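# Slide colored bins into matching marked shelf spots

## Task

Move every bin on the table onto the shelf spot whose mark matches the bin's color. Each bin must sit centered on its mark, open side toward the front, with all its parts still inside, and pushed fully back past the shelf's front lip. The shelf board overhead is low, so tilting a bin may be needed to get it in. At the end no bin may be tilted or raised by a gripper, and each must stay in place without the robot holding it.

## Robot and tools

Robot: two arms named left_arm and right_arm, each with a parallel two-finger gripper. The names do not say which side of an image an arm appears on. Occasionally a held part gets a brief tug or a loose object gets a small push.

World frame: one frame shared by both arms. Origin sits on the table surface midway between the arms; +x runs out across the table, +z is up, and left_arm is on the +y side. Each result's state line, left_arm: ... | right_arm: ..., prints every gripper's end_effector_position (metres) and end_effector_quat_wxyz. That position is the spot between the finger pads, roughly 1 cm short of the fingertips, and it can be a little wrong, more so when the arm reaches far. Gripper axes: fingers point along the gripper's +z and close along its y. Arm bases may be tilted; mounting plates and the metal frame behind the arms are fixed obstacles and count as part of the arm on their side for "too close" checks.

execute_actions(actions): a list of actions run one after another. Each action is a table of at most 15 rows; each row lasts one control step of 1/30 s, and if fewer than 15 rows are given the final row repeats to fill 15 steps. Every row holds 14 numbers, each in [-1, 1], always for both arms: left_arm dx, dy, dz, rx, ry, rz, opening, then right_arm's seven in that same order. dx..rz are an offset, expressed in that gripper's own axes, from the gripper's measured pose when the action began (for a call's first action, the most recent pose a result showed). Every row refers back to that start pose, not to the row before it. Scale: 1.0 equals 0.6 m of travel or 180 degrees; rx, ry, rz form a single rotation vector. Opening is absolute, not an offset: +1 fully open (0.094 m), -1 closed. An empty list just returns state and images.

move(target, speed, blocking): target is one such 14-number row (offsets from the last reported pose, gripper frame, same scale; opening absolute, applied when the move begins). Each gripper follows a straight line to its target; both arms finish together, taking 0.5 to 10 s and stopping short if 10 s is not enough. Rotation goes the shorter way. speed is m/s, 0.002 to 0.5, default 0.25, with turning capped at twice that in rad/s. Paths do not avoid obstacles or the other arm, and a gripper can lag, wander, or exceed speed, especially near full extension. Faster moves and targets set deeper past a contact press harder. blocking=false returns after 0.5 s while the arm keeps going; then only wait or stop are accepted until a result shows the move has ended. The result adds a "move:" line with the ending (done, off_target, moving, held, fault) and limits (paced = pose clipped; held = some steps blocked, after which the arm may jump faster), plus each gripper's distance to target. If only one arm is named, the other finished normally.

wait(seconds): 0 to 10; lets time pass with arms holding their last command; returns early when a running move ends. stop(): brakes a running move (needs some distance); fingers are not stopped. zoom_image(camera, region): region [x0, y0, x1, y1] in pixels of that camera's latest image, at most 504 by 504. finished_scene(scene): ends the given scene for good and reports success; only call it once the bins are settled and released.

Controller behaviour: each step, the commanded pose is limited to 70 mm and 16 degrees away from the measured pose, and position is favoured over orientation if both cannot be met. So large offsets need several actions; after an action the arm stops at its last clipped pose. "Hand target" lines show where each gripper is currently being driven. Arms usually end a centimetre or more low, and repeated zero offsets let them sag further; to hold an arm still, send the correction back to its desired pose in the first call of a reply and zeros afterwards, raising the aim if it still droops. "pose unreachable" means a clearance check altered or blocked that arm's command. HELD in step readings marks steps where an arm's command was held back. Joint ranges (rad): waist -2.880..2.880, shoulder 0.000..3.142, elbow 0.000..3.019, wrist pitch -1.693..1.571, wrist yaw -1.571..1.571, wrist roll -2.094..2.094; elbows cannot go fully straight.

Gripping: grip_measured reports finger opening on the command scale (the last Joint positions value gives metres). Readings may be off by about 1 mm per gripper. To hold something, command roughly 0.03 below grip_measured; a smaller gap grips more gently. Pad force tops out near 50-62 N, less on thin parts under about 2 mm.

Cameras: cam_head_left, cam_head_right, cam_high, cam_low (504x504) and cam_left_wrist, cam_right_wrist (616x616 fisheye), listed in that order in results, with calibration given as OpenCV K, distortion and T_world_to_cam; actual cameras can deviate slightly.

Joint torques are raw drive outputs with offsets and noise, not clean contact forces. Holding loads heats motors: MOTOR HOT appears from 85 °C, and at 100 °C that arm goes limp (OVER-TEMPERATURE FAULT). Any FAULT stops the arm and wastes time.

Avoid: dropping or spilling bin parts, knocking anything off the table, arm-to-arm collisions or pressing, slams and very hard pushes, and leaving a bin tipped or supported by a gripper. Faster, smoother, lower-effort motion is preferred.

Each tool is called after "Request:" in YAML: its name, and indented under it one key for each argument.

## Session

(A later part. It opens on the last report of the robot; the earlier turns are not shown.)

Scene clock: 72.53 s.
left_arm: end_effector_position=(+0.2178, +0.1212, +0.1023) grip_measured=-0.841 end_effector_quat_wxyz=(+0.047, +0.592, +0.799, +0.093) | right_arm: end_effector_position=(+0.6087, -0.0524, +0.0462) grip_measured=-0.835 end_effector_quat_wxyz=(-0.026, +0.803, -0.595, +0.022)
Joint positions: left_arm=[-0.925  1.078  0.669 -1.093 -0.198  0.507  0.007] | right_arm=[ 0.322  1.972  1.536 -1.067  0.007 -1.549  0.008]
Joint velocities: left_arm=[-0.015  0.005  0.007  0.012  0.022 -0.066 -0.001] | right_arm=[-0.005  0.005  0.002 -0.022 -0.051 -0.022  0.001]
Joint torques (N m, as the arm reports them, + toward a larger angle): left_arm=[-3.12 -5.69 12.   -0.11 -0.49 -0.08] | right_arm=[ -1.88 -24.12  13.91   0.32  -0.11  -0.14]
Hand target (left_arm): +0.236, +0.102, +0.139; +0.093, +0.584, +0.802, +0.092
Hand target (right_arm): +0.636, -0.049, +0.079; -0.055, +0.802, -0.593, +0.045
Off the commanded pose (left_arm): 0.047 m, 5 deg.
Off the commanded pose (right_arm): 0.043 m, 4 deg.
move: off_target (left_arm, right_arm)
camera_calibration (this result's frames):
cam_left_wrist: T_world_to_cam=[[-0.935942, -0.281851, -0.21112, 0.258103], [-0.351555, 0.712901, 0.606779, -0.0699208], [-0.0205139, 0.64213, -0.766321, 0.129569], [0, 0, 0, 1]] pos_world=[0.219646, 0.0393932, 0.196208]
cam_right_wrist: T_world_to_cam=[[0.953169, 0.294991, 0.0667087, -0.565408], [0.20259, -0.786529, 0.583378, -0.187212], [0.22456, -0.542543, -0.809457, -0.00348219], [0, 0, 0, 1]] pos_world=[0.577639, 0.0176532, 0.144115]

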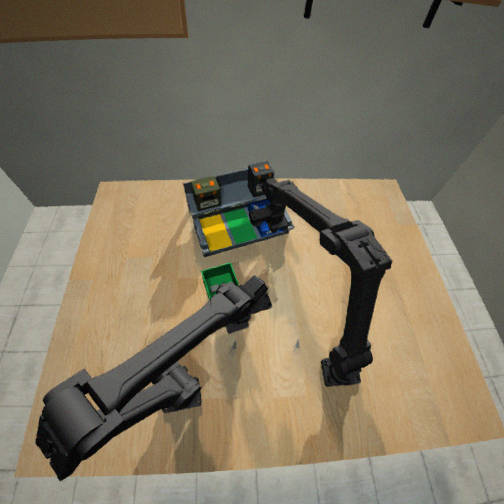

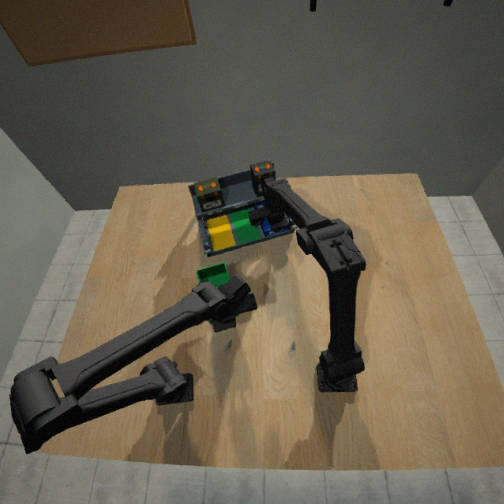

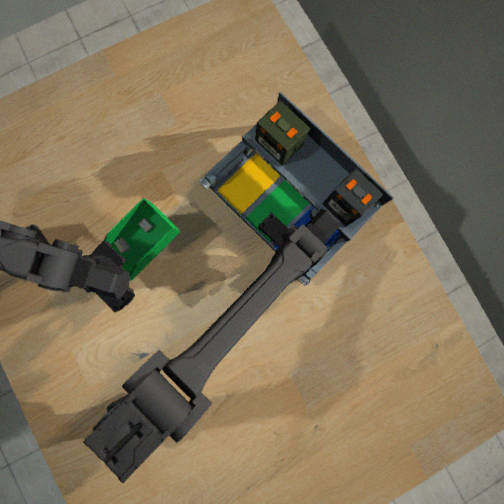

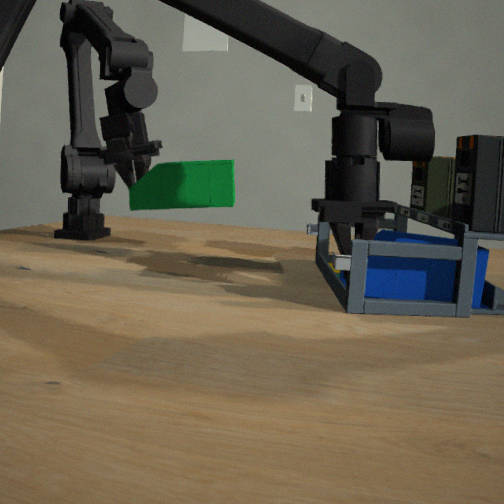

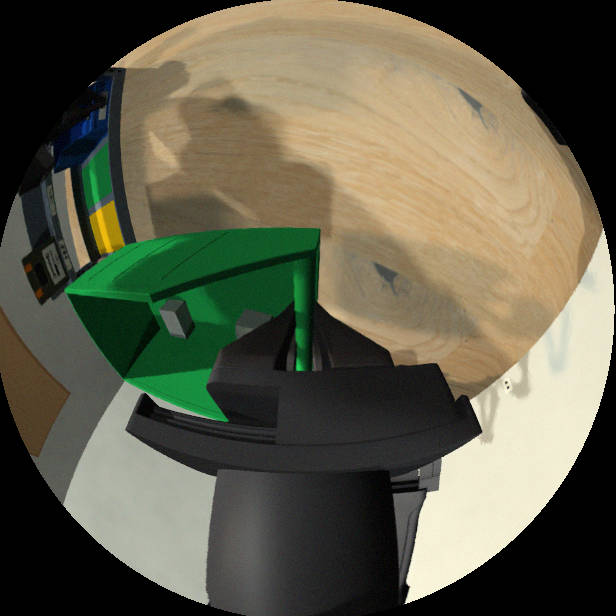

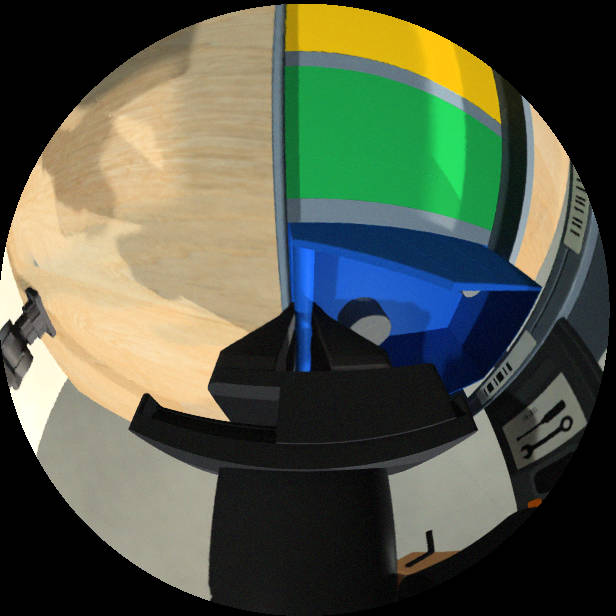

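Request:
move:
  target: [-0.03,0.02,-0.04,0,-0.02,0,-1,0.008,-0.075,-0.015,0.03,0,0,-1]
  speed: 0.03

Request:
move:
  target: [-0.03,0.02,-0.04,0,-0.02,0,-1,0,-0.04,-0.04,0.02,0,0,-0.45]
  speed: 0.06

Request:
move:
  target: [-0.03,0.02,-0.04,0,-0.02,0,-1,0,-0.05,-0.14,0.04,0,0,-0.45]
  speed: 0.07

Scene clock: 79.43 s.
left_arm: end_effector_position=(+0.2096, +0.1208, +0.0969) grip_measured=-0.841 end_effector_quat_wxyz=(+0.036, +0.596, +0.799, +0.077) | right_arm: end_effector_position=(+0.6182, -0.0492, +0.0357) grip_measured=-0.835 end_effector_quat_wxyz=(-0.029, +0.803, -0.595, +0.025)
Joint positions: left_arm=[-0.925  1.078  0.657 -1.098 -0.162  0.512  0.007] | right_arm=[ 0.322  2.003  1.556 -1.048  0.007 -1.549  0.008]
Joint velocities: left_arm=[-0.024 -0.005 -0.012 -0.002  0.007 -0.051 -0.   ] | right_arm=[ 0.005 -0.005 -0.012 -0.007 -0.037 -0.051 -0.001]
Joint torques (N m, as the arm reports them, + toward a larger angle): left_arm=[-0.74 -4.9  11.43 -0.09 -0.24  0.23] | right_arm=[ -1.91 -23.14  13.64   1.58  -0.11  -0.14]
Hand target (left_arm): +0.229, +0.106, +0.127; +0.072, +0.595, +0.797, +0.075
Hand target (right_arm): +0.650, -0.045, +0.060; -0.064, +0.801, -0.593, +0.051
Off the commanded pose (left_arm): 0.040 m, 4 deg.
Off the commanded pose (right_arm): 0.041 m, 5 deg.
move: off_target (left_arm, right_arm)
camera_calibration (this result's frames):
cam_left_wrist: T_world_to_cam=[[-0.944772, -0.278574, -0.172633, 0.246875], [-0.324638, 0.723342, 0.609415, -0.0764344], [-0.0448949, 0.631802, -0.773829, 0.132676], [0, 0, 0, 1]] pos_world=[0.214383, 0.0402364, 0.191867]
cam_right_wrist: T_world_to_cam=[[0.952658, 0.294823, 0.074318, -0.574621], [0.198364, -0.787919, 0.582954, -0.177962], [0.230425, -0.540613, -0.809099, -0.0160064], [0, 0, 0, 1]] pos_world=[0.586407, 0.0205384, 0.133498]

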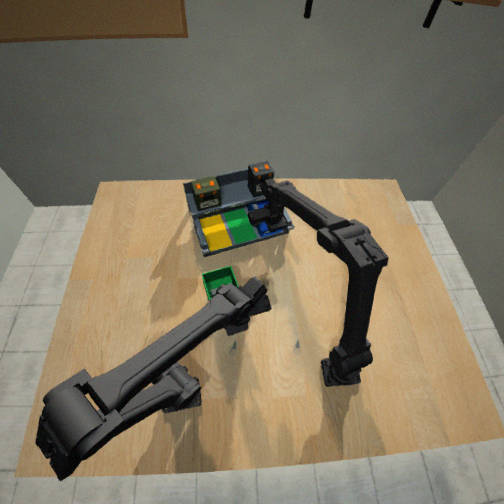

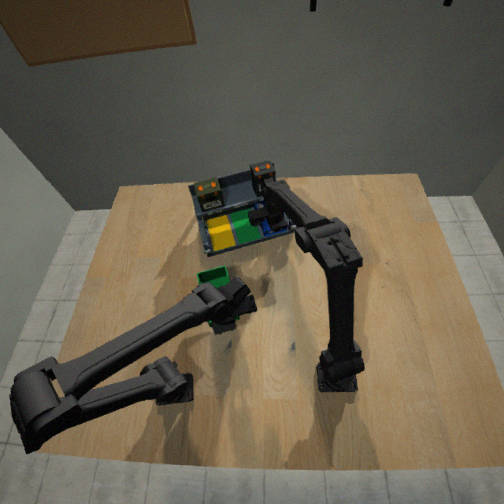

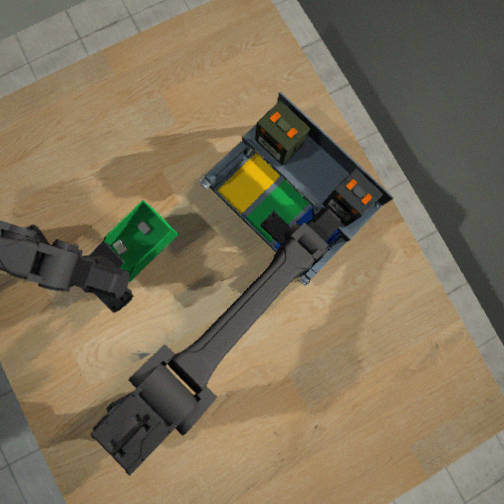

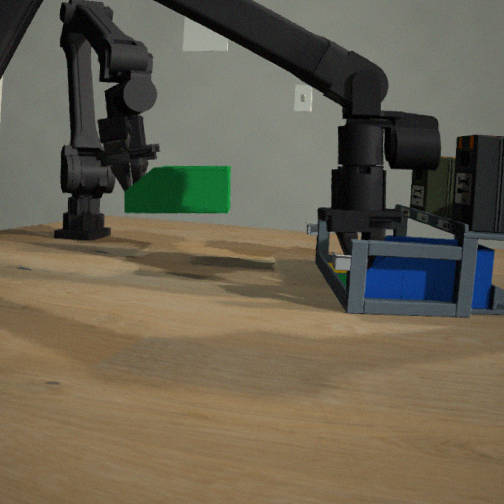

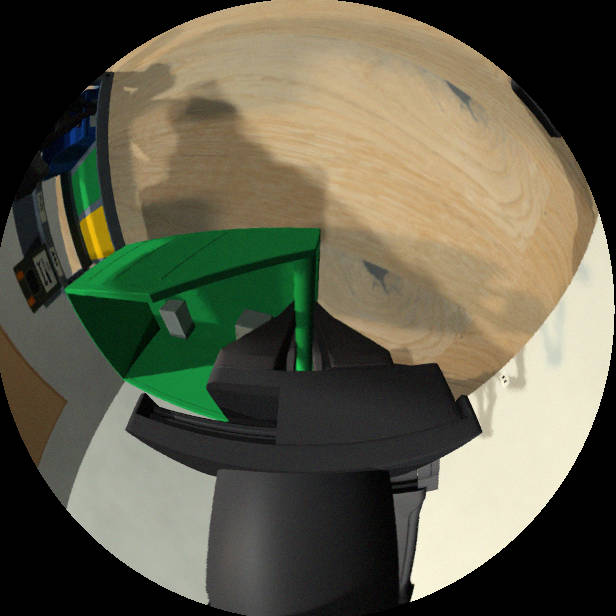

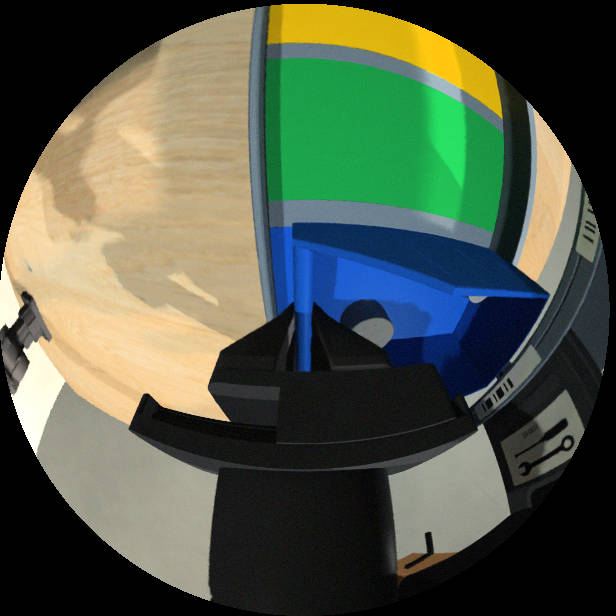

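Scene clock: 80.23 s.
left_arm: end_effector_position=(+0.2035, +0.1191, +0.0941) grip_measured=-0.841 end_effector_quat_wxyz=(+0.029, +0.598, +0.798, +0.060) | right_arm: end_effector_position=(+0.6181, -0.0493, +0.0355) grip_measured=-0.452 end_effector_quat_wxyz=(-0.029, +0.803, -0.595, +0.024)
Joint positions: left_arm=[-0.923  1.078  0.652 -1.102 -0.126  0.517  0.007] | right_arm=[ 0.322  2.003  1.555 -1.048  0.007 -1.549  0.026]
Joint velocities: left_arm=[-0.005 -0.005 -0.007 -0.002 -0.007  0.037  0.001] | right_arm=[-0.024 -0.005  0.012  0.012 -0.037 -0.007 -0.   ]
Joint torques (N m, as the arm reports them, + toward a larger angle): left_arm=[-1.14 -4.65 11.16  0.17 -0.21  0.29] | right_arm=[ -1.3  -25.51  12.28   0.61  -0.12  -0.07]
Hand target (left_arm): +0.221, +0.106, +0.122; +0.062, +0.598, +0.797, +0.058
Hand target (right_arm): +0.638, -0.043, +0.062; -0.054, +0.802, -0.593, +0.043
Off the commanded pose (left_arm): 0.037 m, 4 deg.
Off the commanded pose (right_arm): 0.034 m, 4 deg.
move: off_target (left_arm, right_arm)
camera_calibration (this result's frames):
cam_left_wrist: T_world_to_cam=[[-0.950955, -0.277323, -0.137027, 0.237886], [-0.301925, 0.735819, 0.606144, -0.0812414], [-0.0672702, 0.617788, -0.783462, 0.138407], [0, 0, 0, 1]] pos_world=[0.211001, 0.040244, 0.190277]
cam_right_wrist: T_world_to_cam=[[0.952684, 0.294832, 0.0739377, -0.574458], [0.198575, -0.78785, 0.582976, -0.178019], [0.230131, -0.54071, -0.809118, -0.0159334], [0, 0, 0, 1]] pos_world=[0.586294, 0.0205011, 0.133363]

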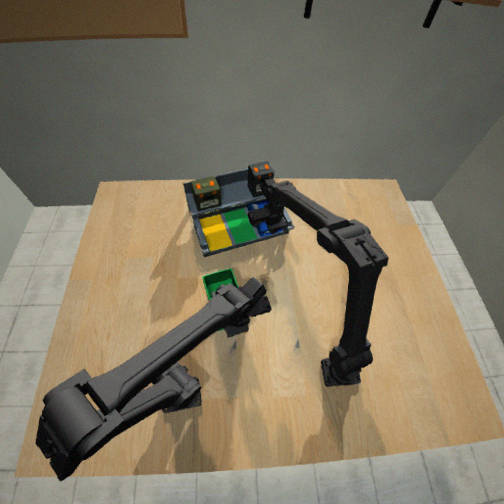

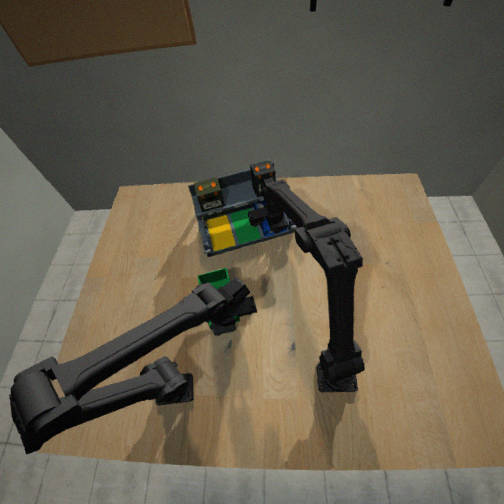

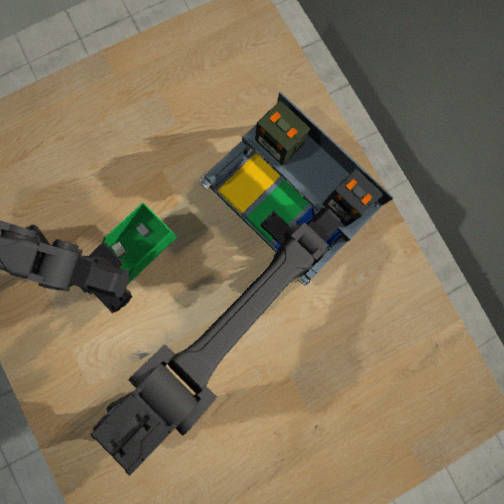

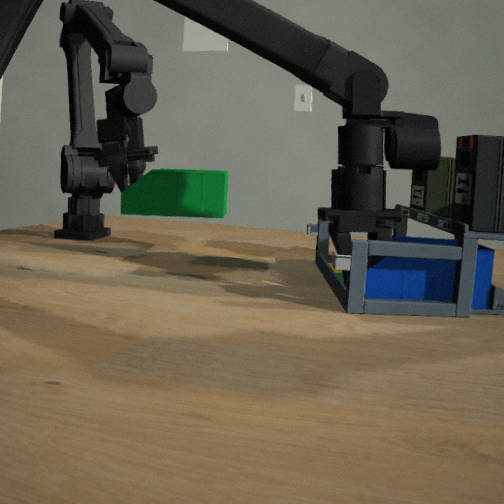

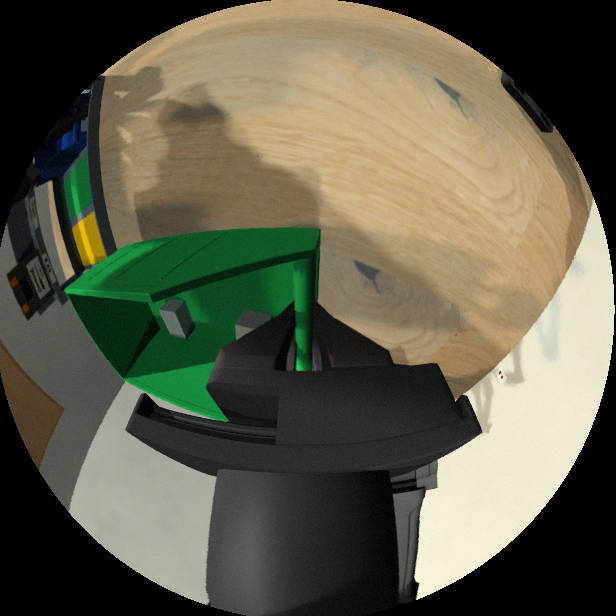

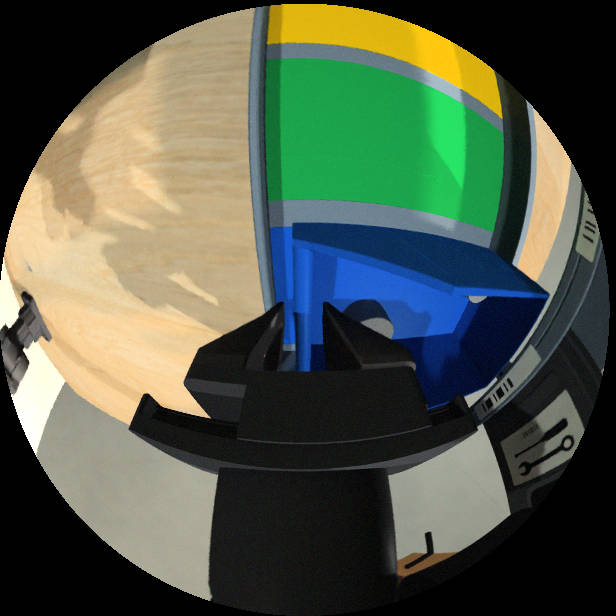

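Scene clock: 81.97 s.
left_arm: end_effector_position=(+0.1965, +0.1193, +0.0897) grip_measured=-0.841 end_effector_quat_wxyz=(+0.020, +0.600, +0.799, +0.043) | right_arm: end_effector_position=(+0.6236, -0.0475, +0.0871) grip_measured=-0.452 end_effector_quat_wxyz=(-0.055, +0.802, -0.594, +0.043)
Joint positions: left_arm=[-0.918  1.078  0.642 -1.106 -0.09   0.523  0.007] | right_arm=[ 0.322  1.928  1.578 -1.081  0.007 -1.549  0.026]
Joint velocities: left_arm=[-0.005  0.005  0.017 -0.007  0.022 -0.007  0.001] | right_arm=[-0.024 -0.015  0.037  0.002  0.066 -0.022 -0.   ]
Joint torques (N m, as the arm reports them, + toward a larger angle): left_arm=[-0.78 -4.41 11.38  0.09 -0.17  0.27] | right_arm=[ -1.18 -25.36  13.21   0.09  -0.06  -0.06]
Hand target (left_arm): +0.216, +0.105, +0.119; +0.055, +0.600, +0.797, +0.041
Hand target (right_arm): +0.639, -0.042, +0.121; -0.079, +0.800, -0.591, +0.062
Off the commanded pose (left_arm): 0.039 m, 4 deg.
Off the commanded pose (right_arm): 0.039 m, 4 deg.
move: off_target (left_arm, right_arm)
camera_calibration (this result's frames):
cam_left_wrist: T_world_to_cam=[[-0.955765, -0.276842, -0.0993575, 0.22823], [-0.278882, 0.745587, 0.605248, -0.0864961], [-0.0934783, 0.606183, -0.789812, 0.141487], [0, 0, 0, 1]] pos_world=[0.207238, 0.0419069, 0.186776]
cam_right_wrist: T_world_to_cam=[[0.946192, 0.292695, 0.138022, -0.585764], [0.163012, -0.799552, 0.578052, -0.185692], [0.279549, -0.524449, -0.804242, -0.00497115], [0, 0, 0, 1]] pos_world=[0.585905, 0.0203731, 0.18419]

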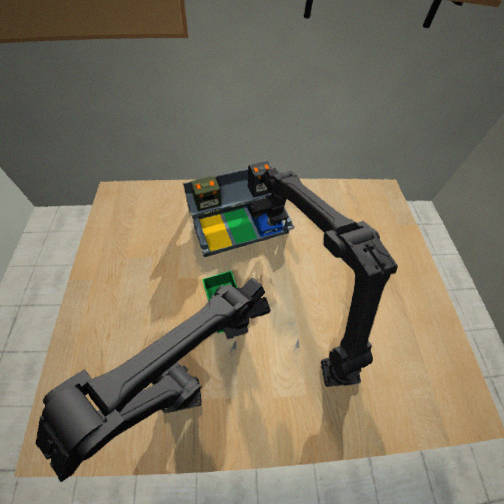

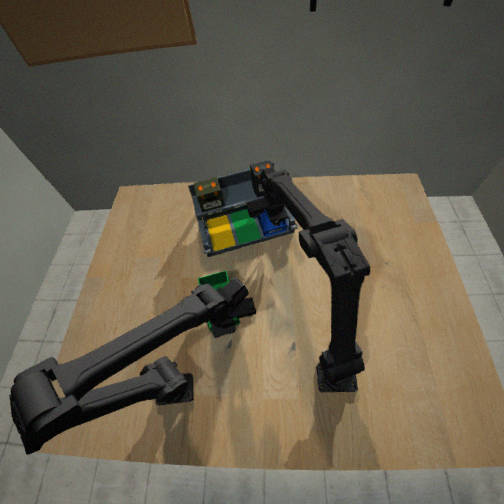

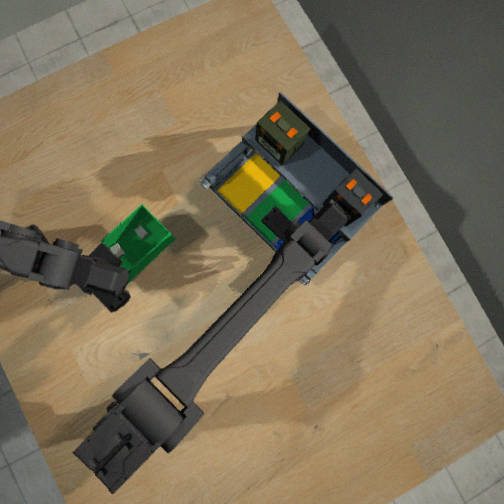

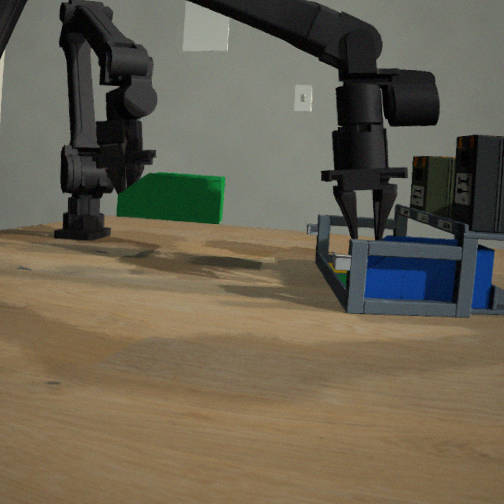

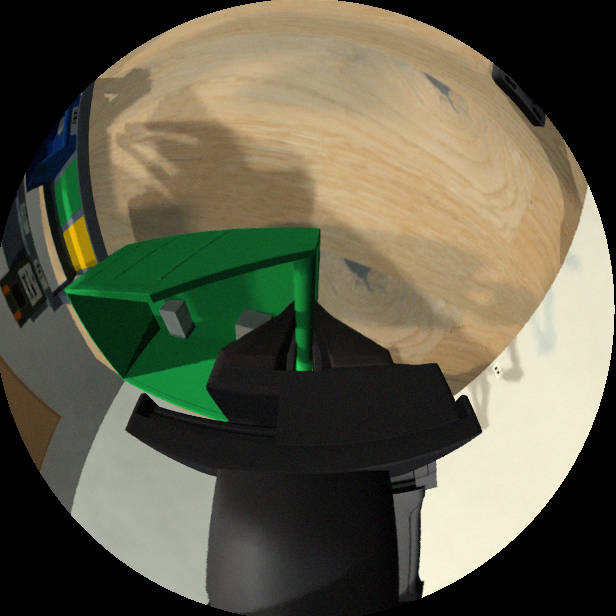

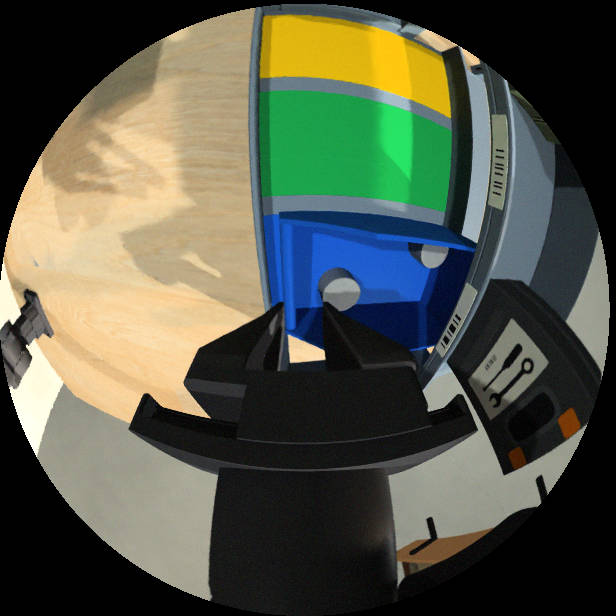

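Request:
move:
  target: [-0.342,0.316,-0.095,-0.03,-0.03,-0.004,-1,0.45,0.48,-0.4,0,0,0.15,-0.45]
  speed: 0.2

Request:
zoom_image:
  camera: "cam_high"
  region: [190, 160, 358, 328]

Scene clock: 91.13 s.
left_arm: end_effector_position=(+0.4068, -0.0137, +0.1265) grip_measured=-0.841 end_effector_quat_wxyz=(+0.050, +0.595, +0.800, +0.048) | right_arm: end_effector_position=(+0.3914, -0.3902, +0.2604) grip_measured=-0.452 end_effector_quat_wxyz=(+0.049, -0.635, +0.771, -0.010)
Joint positions: left_arm=[-0.821  1.654  1.302 -1.121 -0.099  0.614  0.007] | right_arm=[-0.445  1.295  1.274 -1.491 -0.08  -1.825  0.026]
Joint velocities: left_arm=[ 0.005 -0.005 -0.022 -0.017 -0.007  0.007 -0.   ] | right_arm=[-0.015 -0.005  0.017  0.007 -0.007  0.066  0.001]
Joint torques (N m, as the arm reports them, + toward a larger angle): left_arm=[ -0.51 -12.86  12.27   0.16  -0.37   0.25] | right_arm=[ -1.24 -13.01  13.92  -0.02  -0.38  -0.23]
Hand target (left_arm): +0.429, -0.024, +0.161; +0.086, +0.595, +0.798, +0.053
Hand target (right_arm): +0.399, -0.394, +0.288; +0.062, -0.641, +0.764, -0.035
Off the commanded pose (left_arm): 0.043 m, 4 deg.
Off the commanded pose (right_arm): 0.027 m, 3 deg.
move: off_target (left_arm, right_arm)
camera_calibration (this result's frames):
cam_left_wrist: T_world_to_cam=[[-0.947101, -0.287166, -0.1433, 0.397905], [-0.31636, 0.760243, 0.567404, 0.0692912], [-0.0539965, 0.582724, -0.810875, 0.257101], [0, 0, 0, 1]] pos_world=[0.412659, -0.0882323, 0.22618]
cam_right_wrist: T_world_to_cam=[[0.978809, -0.190162, 0.0759715, -0.474611], [-0.201334, -0.825929, 0.526598, -0.376348], [-0.037392, -0.530734, -0.846713, 0.152248], [0, 0, 0, 1]] pos_world=[0.394475, -0.320287, 0.363151]

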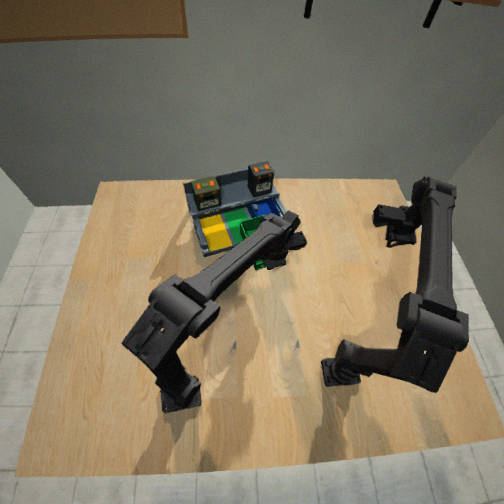

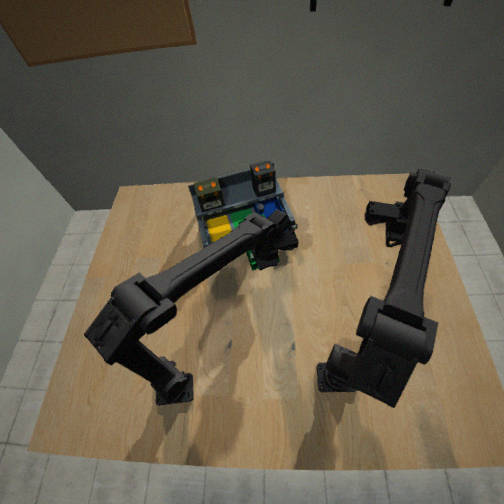

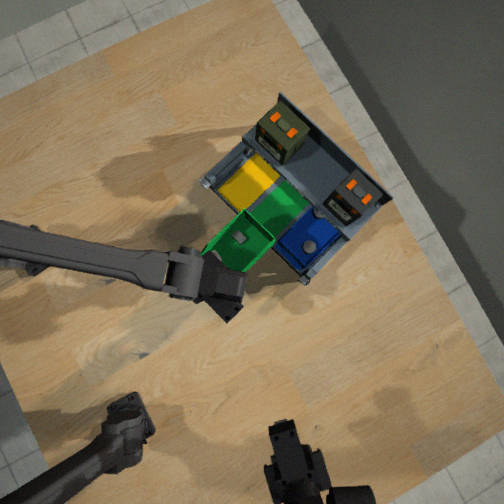

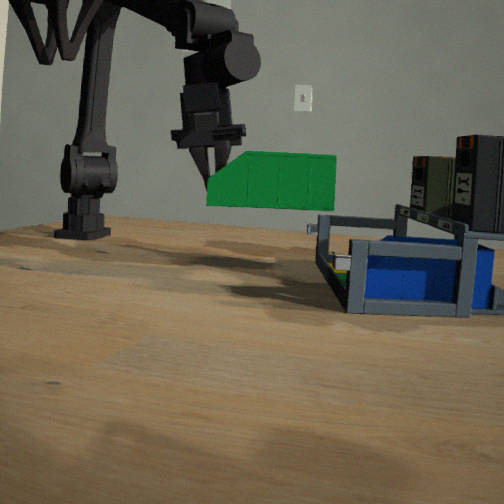

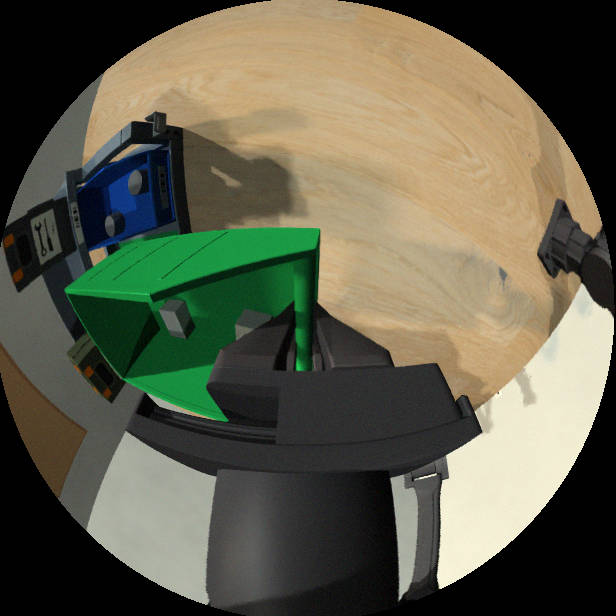

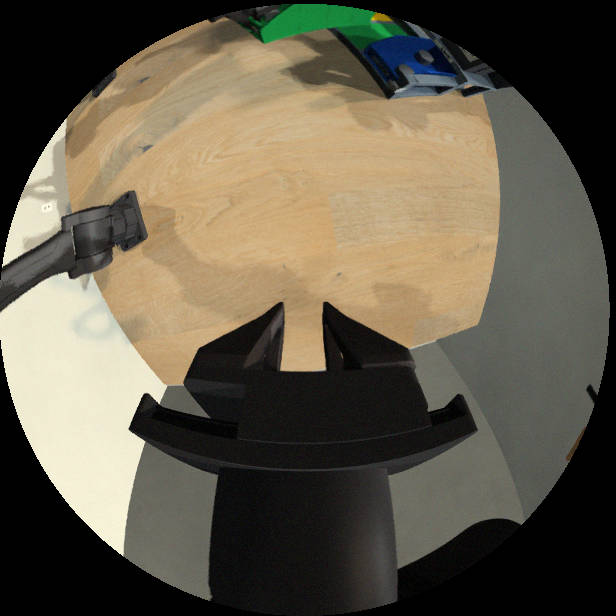

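Region (190, 160, 358, 328) of cam_high's 504x504 image, scaled by 3.000, with more detail than that image has.

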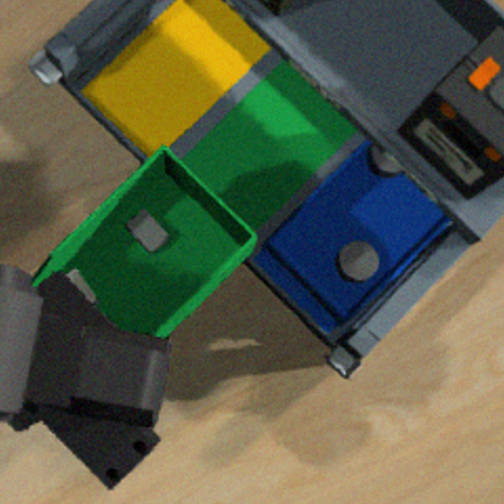

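Request:
move:
  target: [0.008,0.177,0.06,0.015,-0.012,0.011,-1,0,0,-0.02,0,0,0,-0.45]
  speed: 0.07

Request:
zoom_image:
  camera: "cam_high"
  region: [190, 160, 358, 328]

Scene clock: 97.93 s.
left_arm: end_effector_position=(+0.4801, +0.0365, +0.0711) grip_measured=-0.840 end_effector_quat_wxyz=(+0.007, +0.607, +0.795, +0.009) | right_arm: end_effector_position=(+0.3877, -0.3884, +0.2602) grip_measured=-0.452 end_effector_quat_wxyz=(+0.045, -0.636, +0.770, -0.002)
Joint positions: left_arm=[-0.636  1.842  1.408 -1.121 -0.016  0.82   0.007] | right_arm=[-0.445  1.295  1.274 -1.507 -0.08  -1.828  0.026]
Joint velocities: left_arm=[ 0.005 -0.015 -0.007 -0.007  0.007  0.037 -0.001] | right_arm=[-0.005 -0.015  0.002 -0.002  0.022 -0.051  0.001]
Joint torques (N m, as the arm reports them, + toward a larger angle): left_arm=[ -1.46 -15.57  12.08   0.47  -0.03   0.25] | right_arm=[ -1.49 -12.34  11.47  -0.1   -0.23  -0.06]
Hand target (left_arm): +0.508, +0.024, +0.106; +0.051, +0.611, +0.790, +0.018
Hand target (right_arm): +0.390, -0.391, +0.272; +0.049, -0.635, +0.771, -0.010
Off the commanded pose (left_arm): 0.048 m, 5 deg.
Off the commanded pose (right_arm): 0.013 m, 1 deg.
move: off_target (left_arm, right_arm)
camera_calibration (this result's frames):
cam_left_wrist: T_world_to_cam=[[-0.964043, -0.264075, -0.029771, 0.473027], [-0.229857, 0.772373, 0.59212, 0.0420373], [-0.13337, 0.577672, -0.8053, 0.224712], [0, 0, 0, 1]] pos_world=[0.49565, -0.0373636, 0.170151]
cam_right_wrist: T_world_to_cam=[[0.9804, -0.187666, 0.0599819, -0.466117], [-0.19096, -0.830228, 0.523694, -0.380445], [-0.0484807, -0.524884, -0.849792, 0.160257], [0, 0, 0, 1]] pos_world=[0.3921, -0.319214, 0.36338]

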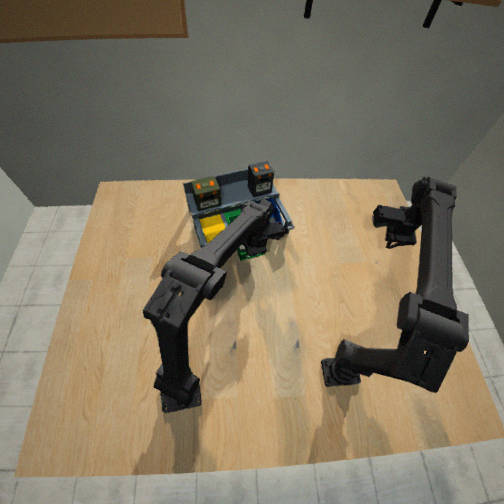

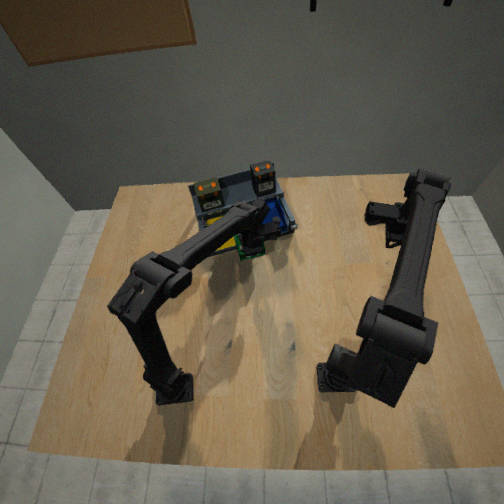

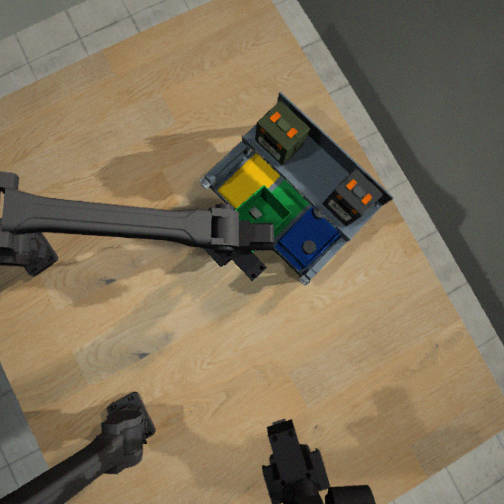

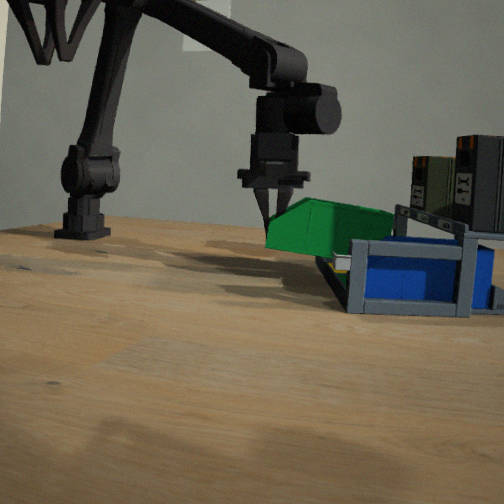

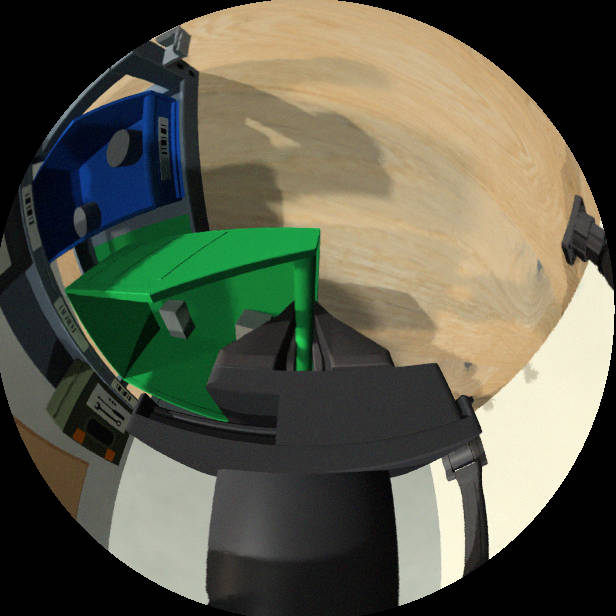

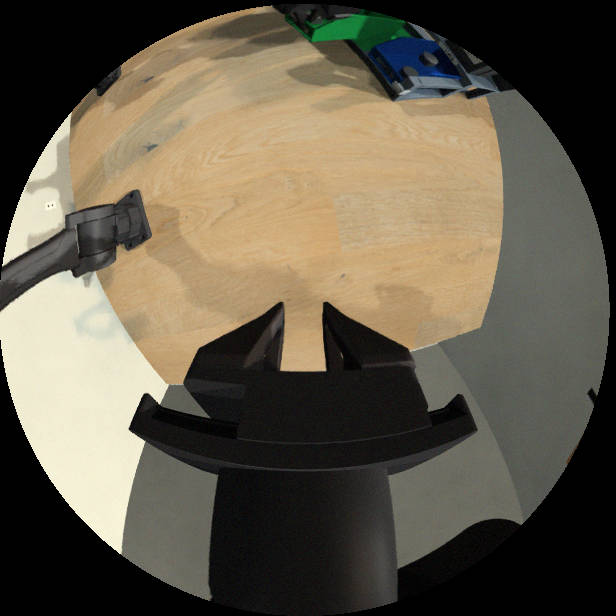

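Region (190, 160, 358, 328) of cam_high's 504x504 image, scaled by 3.000, with more detail than that image has.

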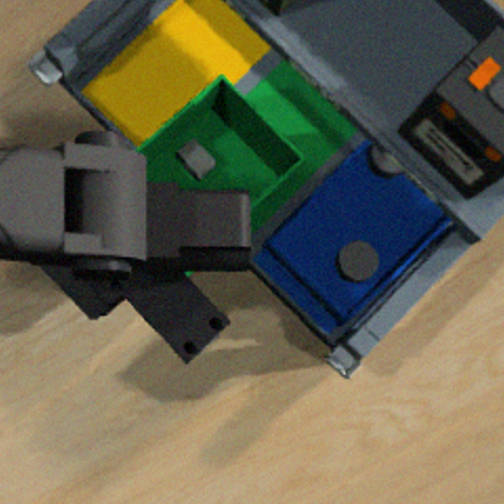

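Request:
move:
  target: [-0.05,0.1,-0.028,-0.015,-0.018,0.003,-1,0,0,-0.01,0,0,0,-0.45]
  speed: 0.05

Request:
zoom_image:
  camera: "cam_high"
  region: [190, 160, 358, 328]

Scene clock: 111.60 s.
left_arm: end_effector_position=(+0.5169, +0.0327, +0.0567) grip_measured=-0.840 end_effector_quat_wxyz=(+0.009, +0.608, +0.794, +0.003) | right_arm: end_effector_position=(+0.3877, -0.3884, +0.2602) grip_measured=-0.452 end_effector_quat_wxyz=(+0.045, -0.636, +0.770, -0.002)
Joint positions: left_arm=[-0.608  1.938  1.514 -1.129 -0.002  0.851  0.007] | right_arm=[-0.445  1.295  1.274 -1.507 -0.08  -1.828  0.026]
Joint velocities: left_arm=[-0.005  0.005  0.007 -0.007  0.007  0.022 -0.002] | right_arm=[-0.015 -0.024 -0.027 -0.007 -0.037  0.022  0.   ]
Joint torques (N m, as the arm reports them, + toward a larger angle): left_arm=[ -0.93 -15.98  11.8   -0.06   0.01   0.3 ] | right_arm=[ -1.4  -12.21  10.32  -0.16  -0.22  -0.07]
Hand target (left_arm): +0.543, +0.025, +0.090; +0.044, +0.610, +0.791, +0.011
Hand target (right_arm): +0.387, -0.389, +0.266; +0.045, -0.636, +0.770, -0.002
Off the commanded pose (left_arm): 0.044 m, 4 deg.
Off the commanded pose (right_arm): 0.006 m, 0 deg.
move: off_target (left_arm)
camera_calibration (this result's frames):
cam_left_wrist: T_world_to_cam=[[-0.965122, -0.260864, -0.0221133, 0.507164], [-0.224342, 0.780542, 0.583459, 0.0593351], [-0.134943, 0.56807, -0.811842, 0.22173], [0, 0, 0, 1]] pos_world=[0.532708, -0.0399708, 0.156605]
cam_right_wrist: T_world_to_cam=[[0.9804, -0.187666, 0.0599819, -0.466117], [-0.19096, -0.830228, 0.523694, -0.380445], [-0.0484807, -0.524884, -0.849792, 0.160257], [0, 0, 0, 1]] pos_world=[0.3921, -0.319214, 0.36338]

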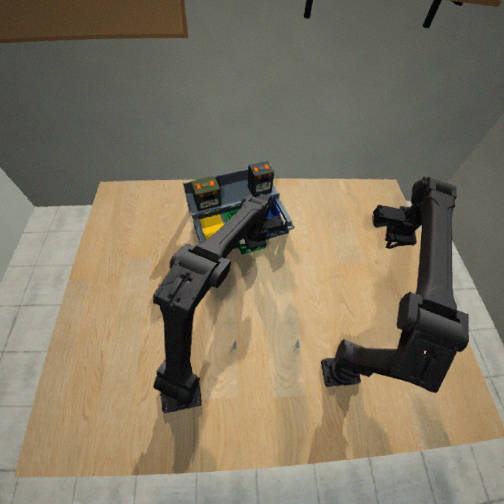

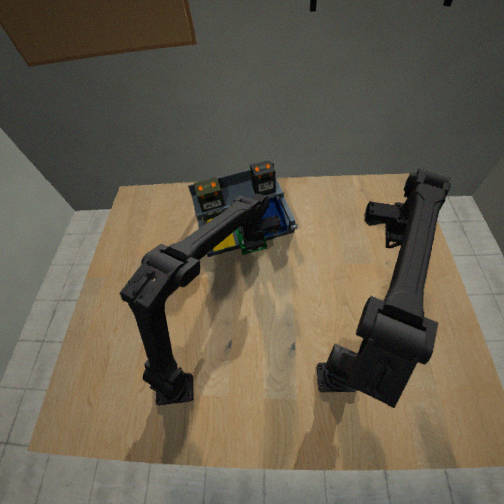

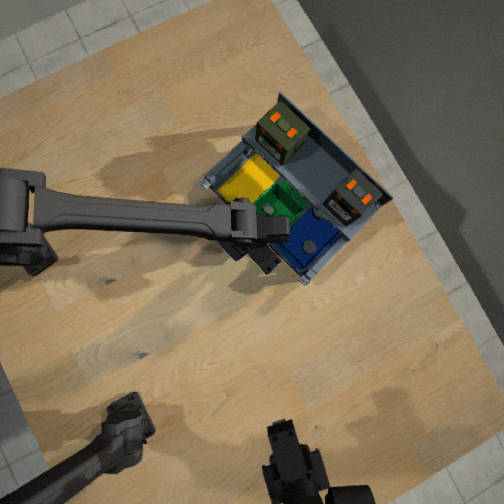

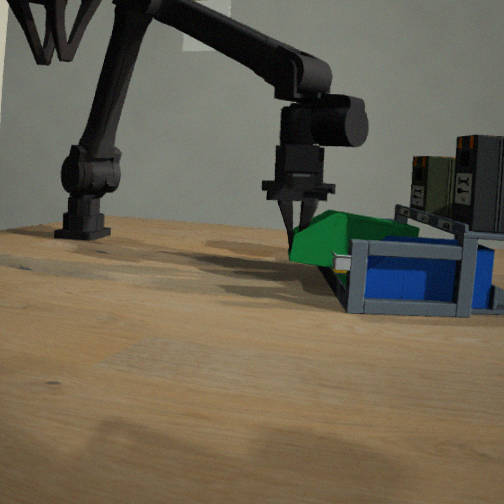

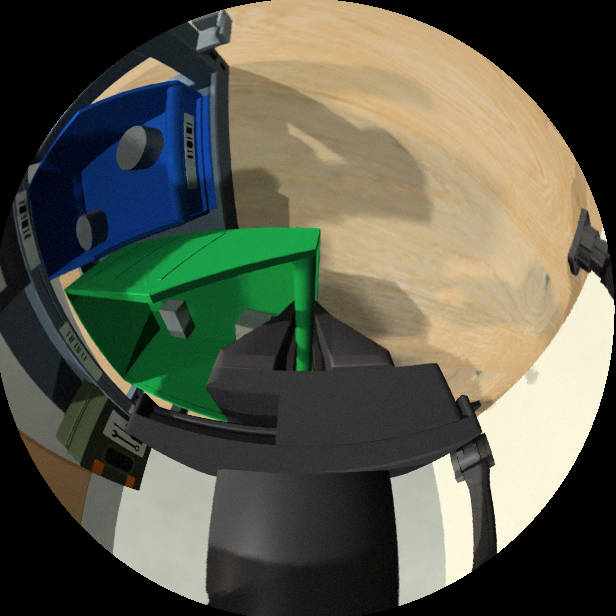

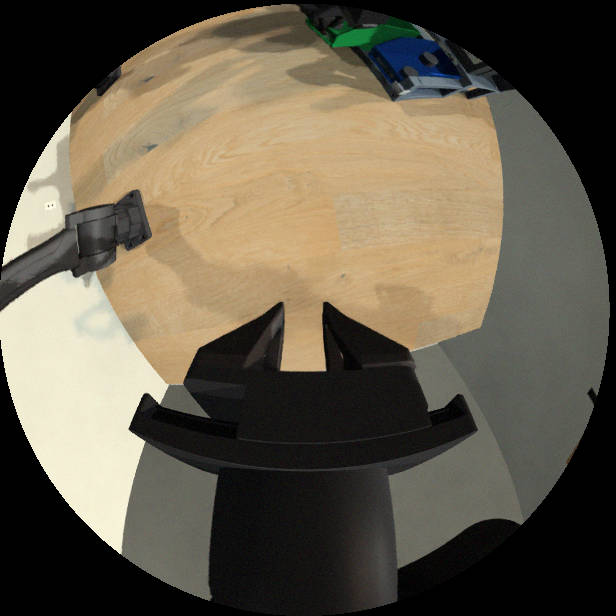

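Region (190, 160, 358, 328) of cam_high's 504x504 image, scaled by 3.000, with more detail than that image has.

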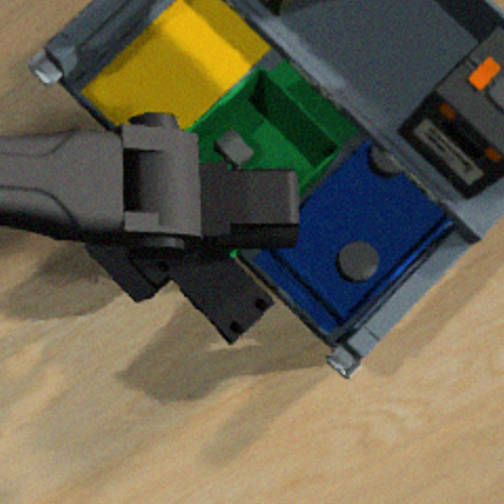

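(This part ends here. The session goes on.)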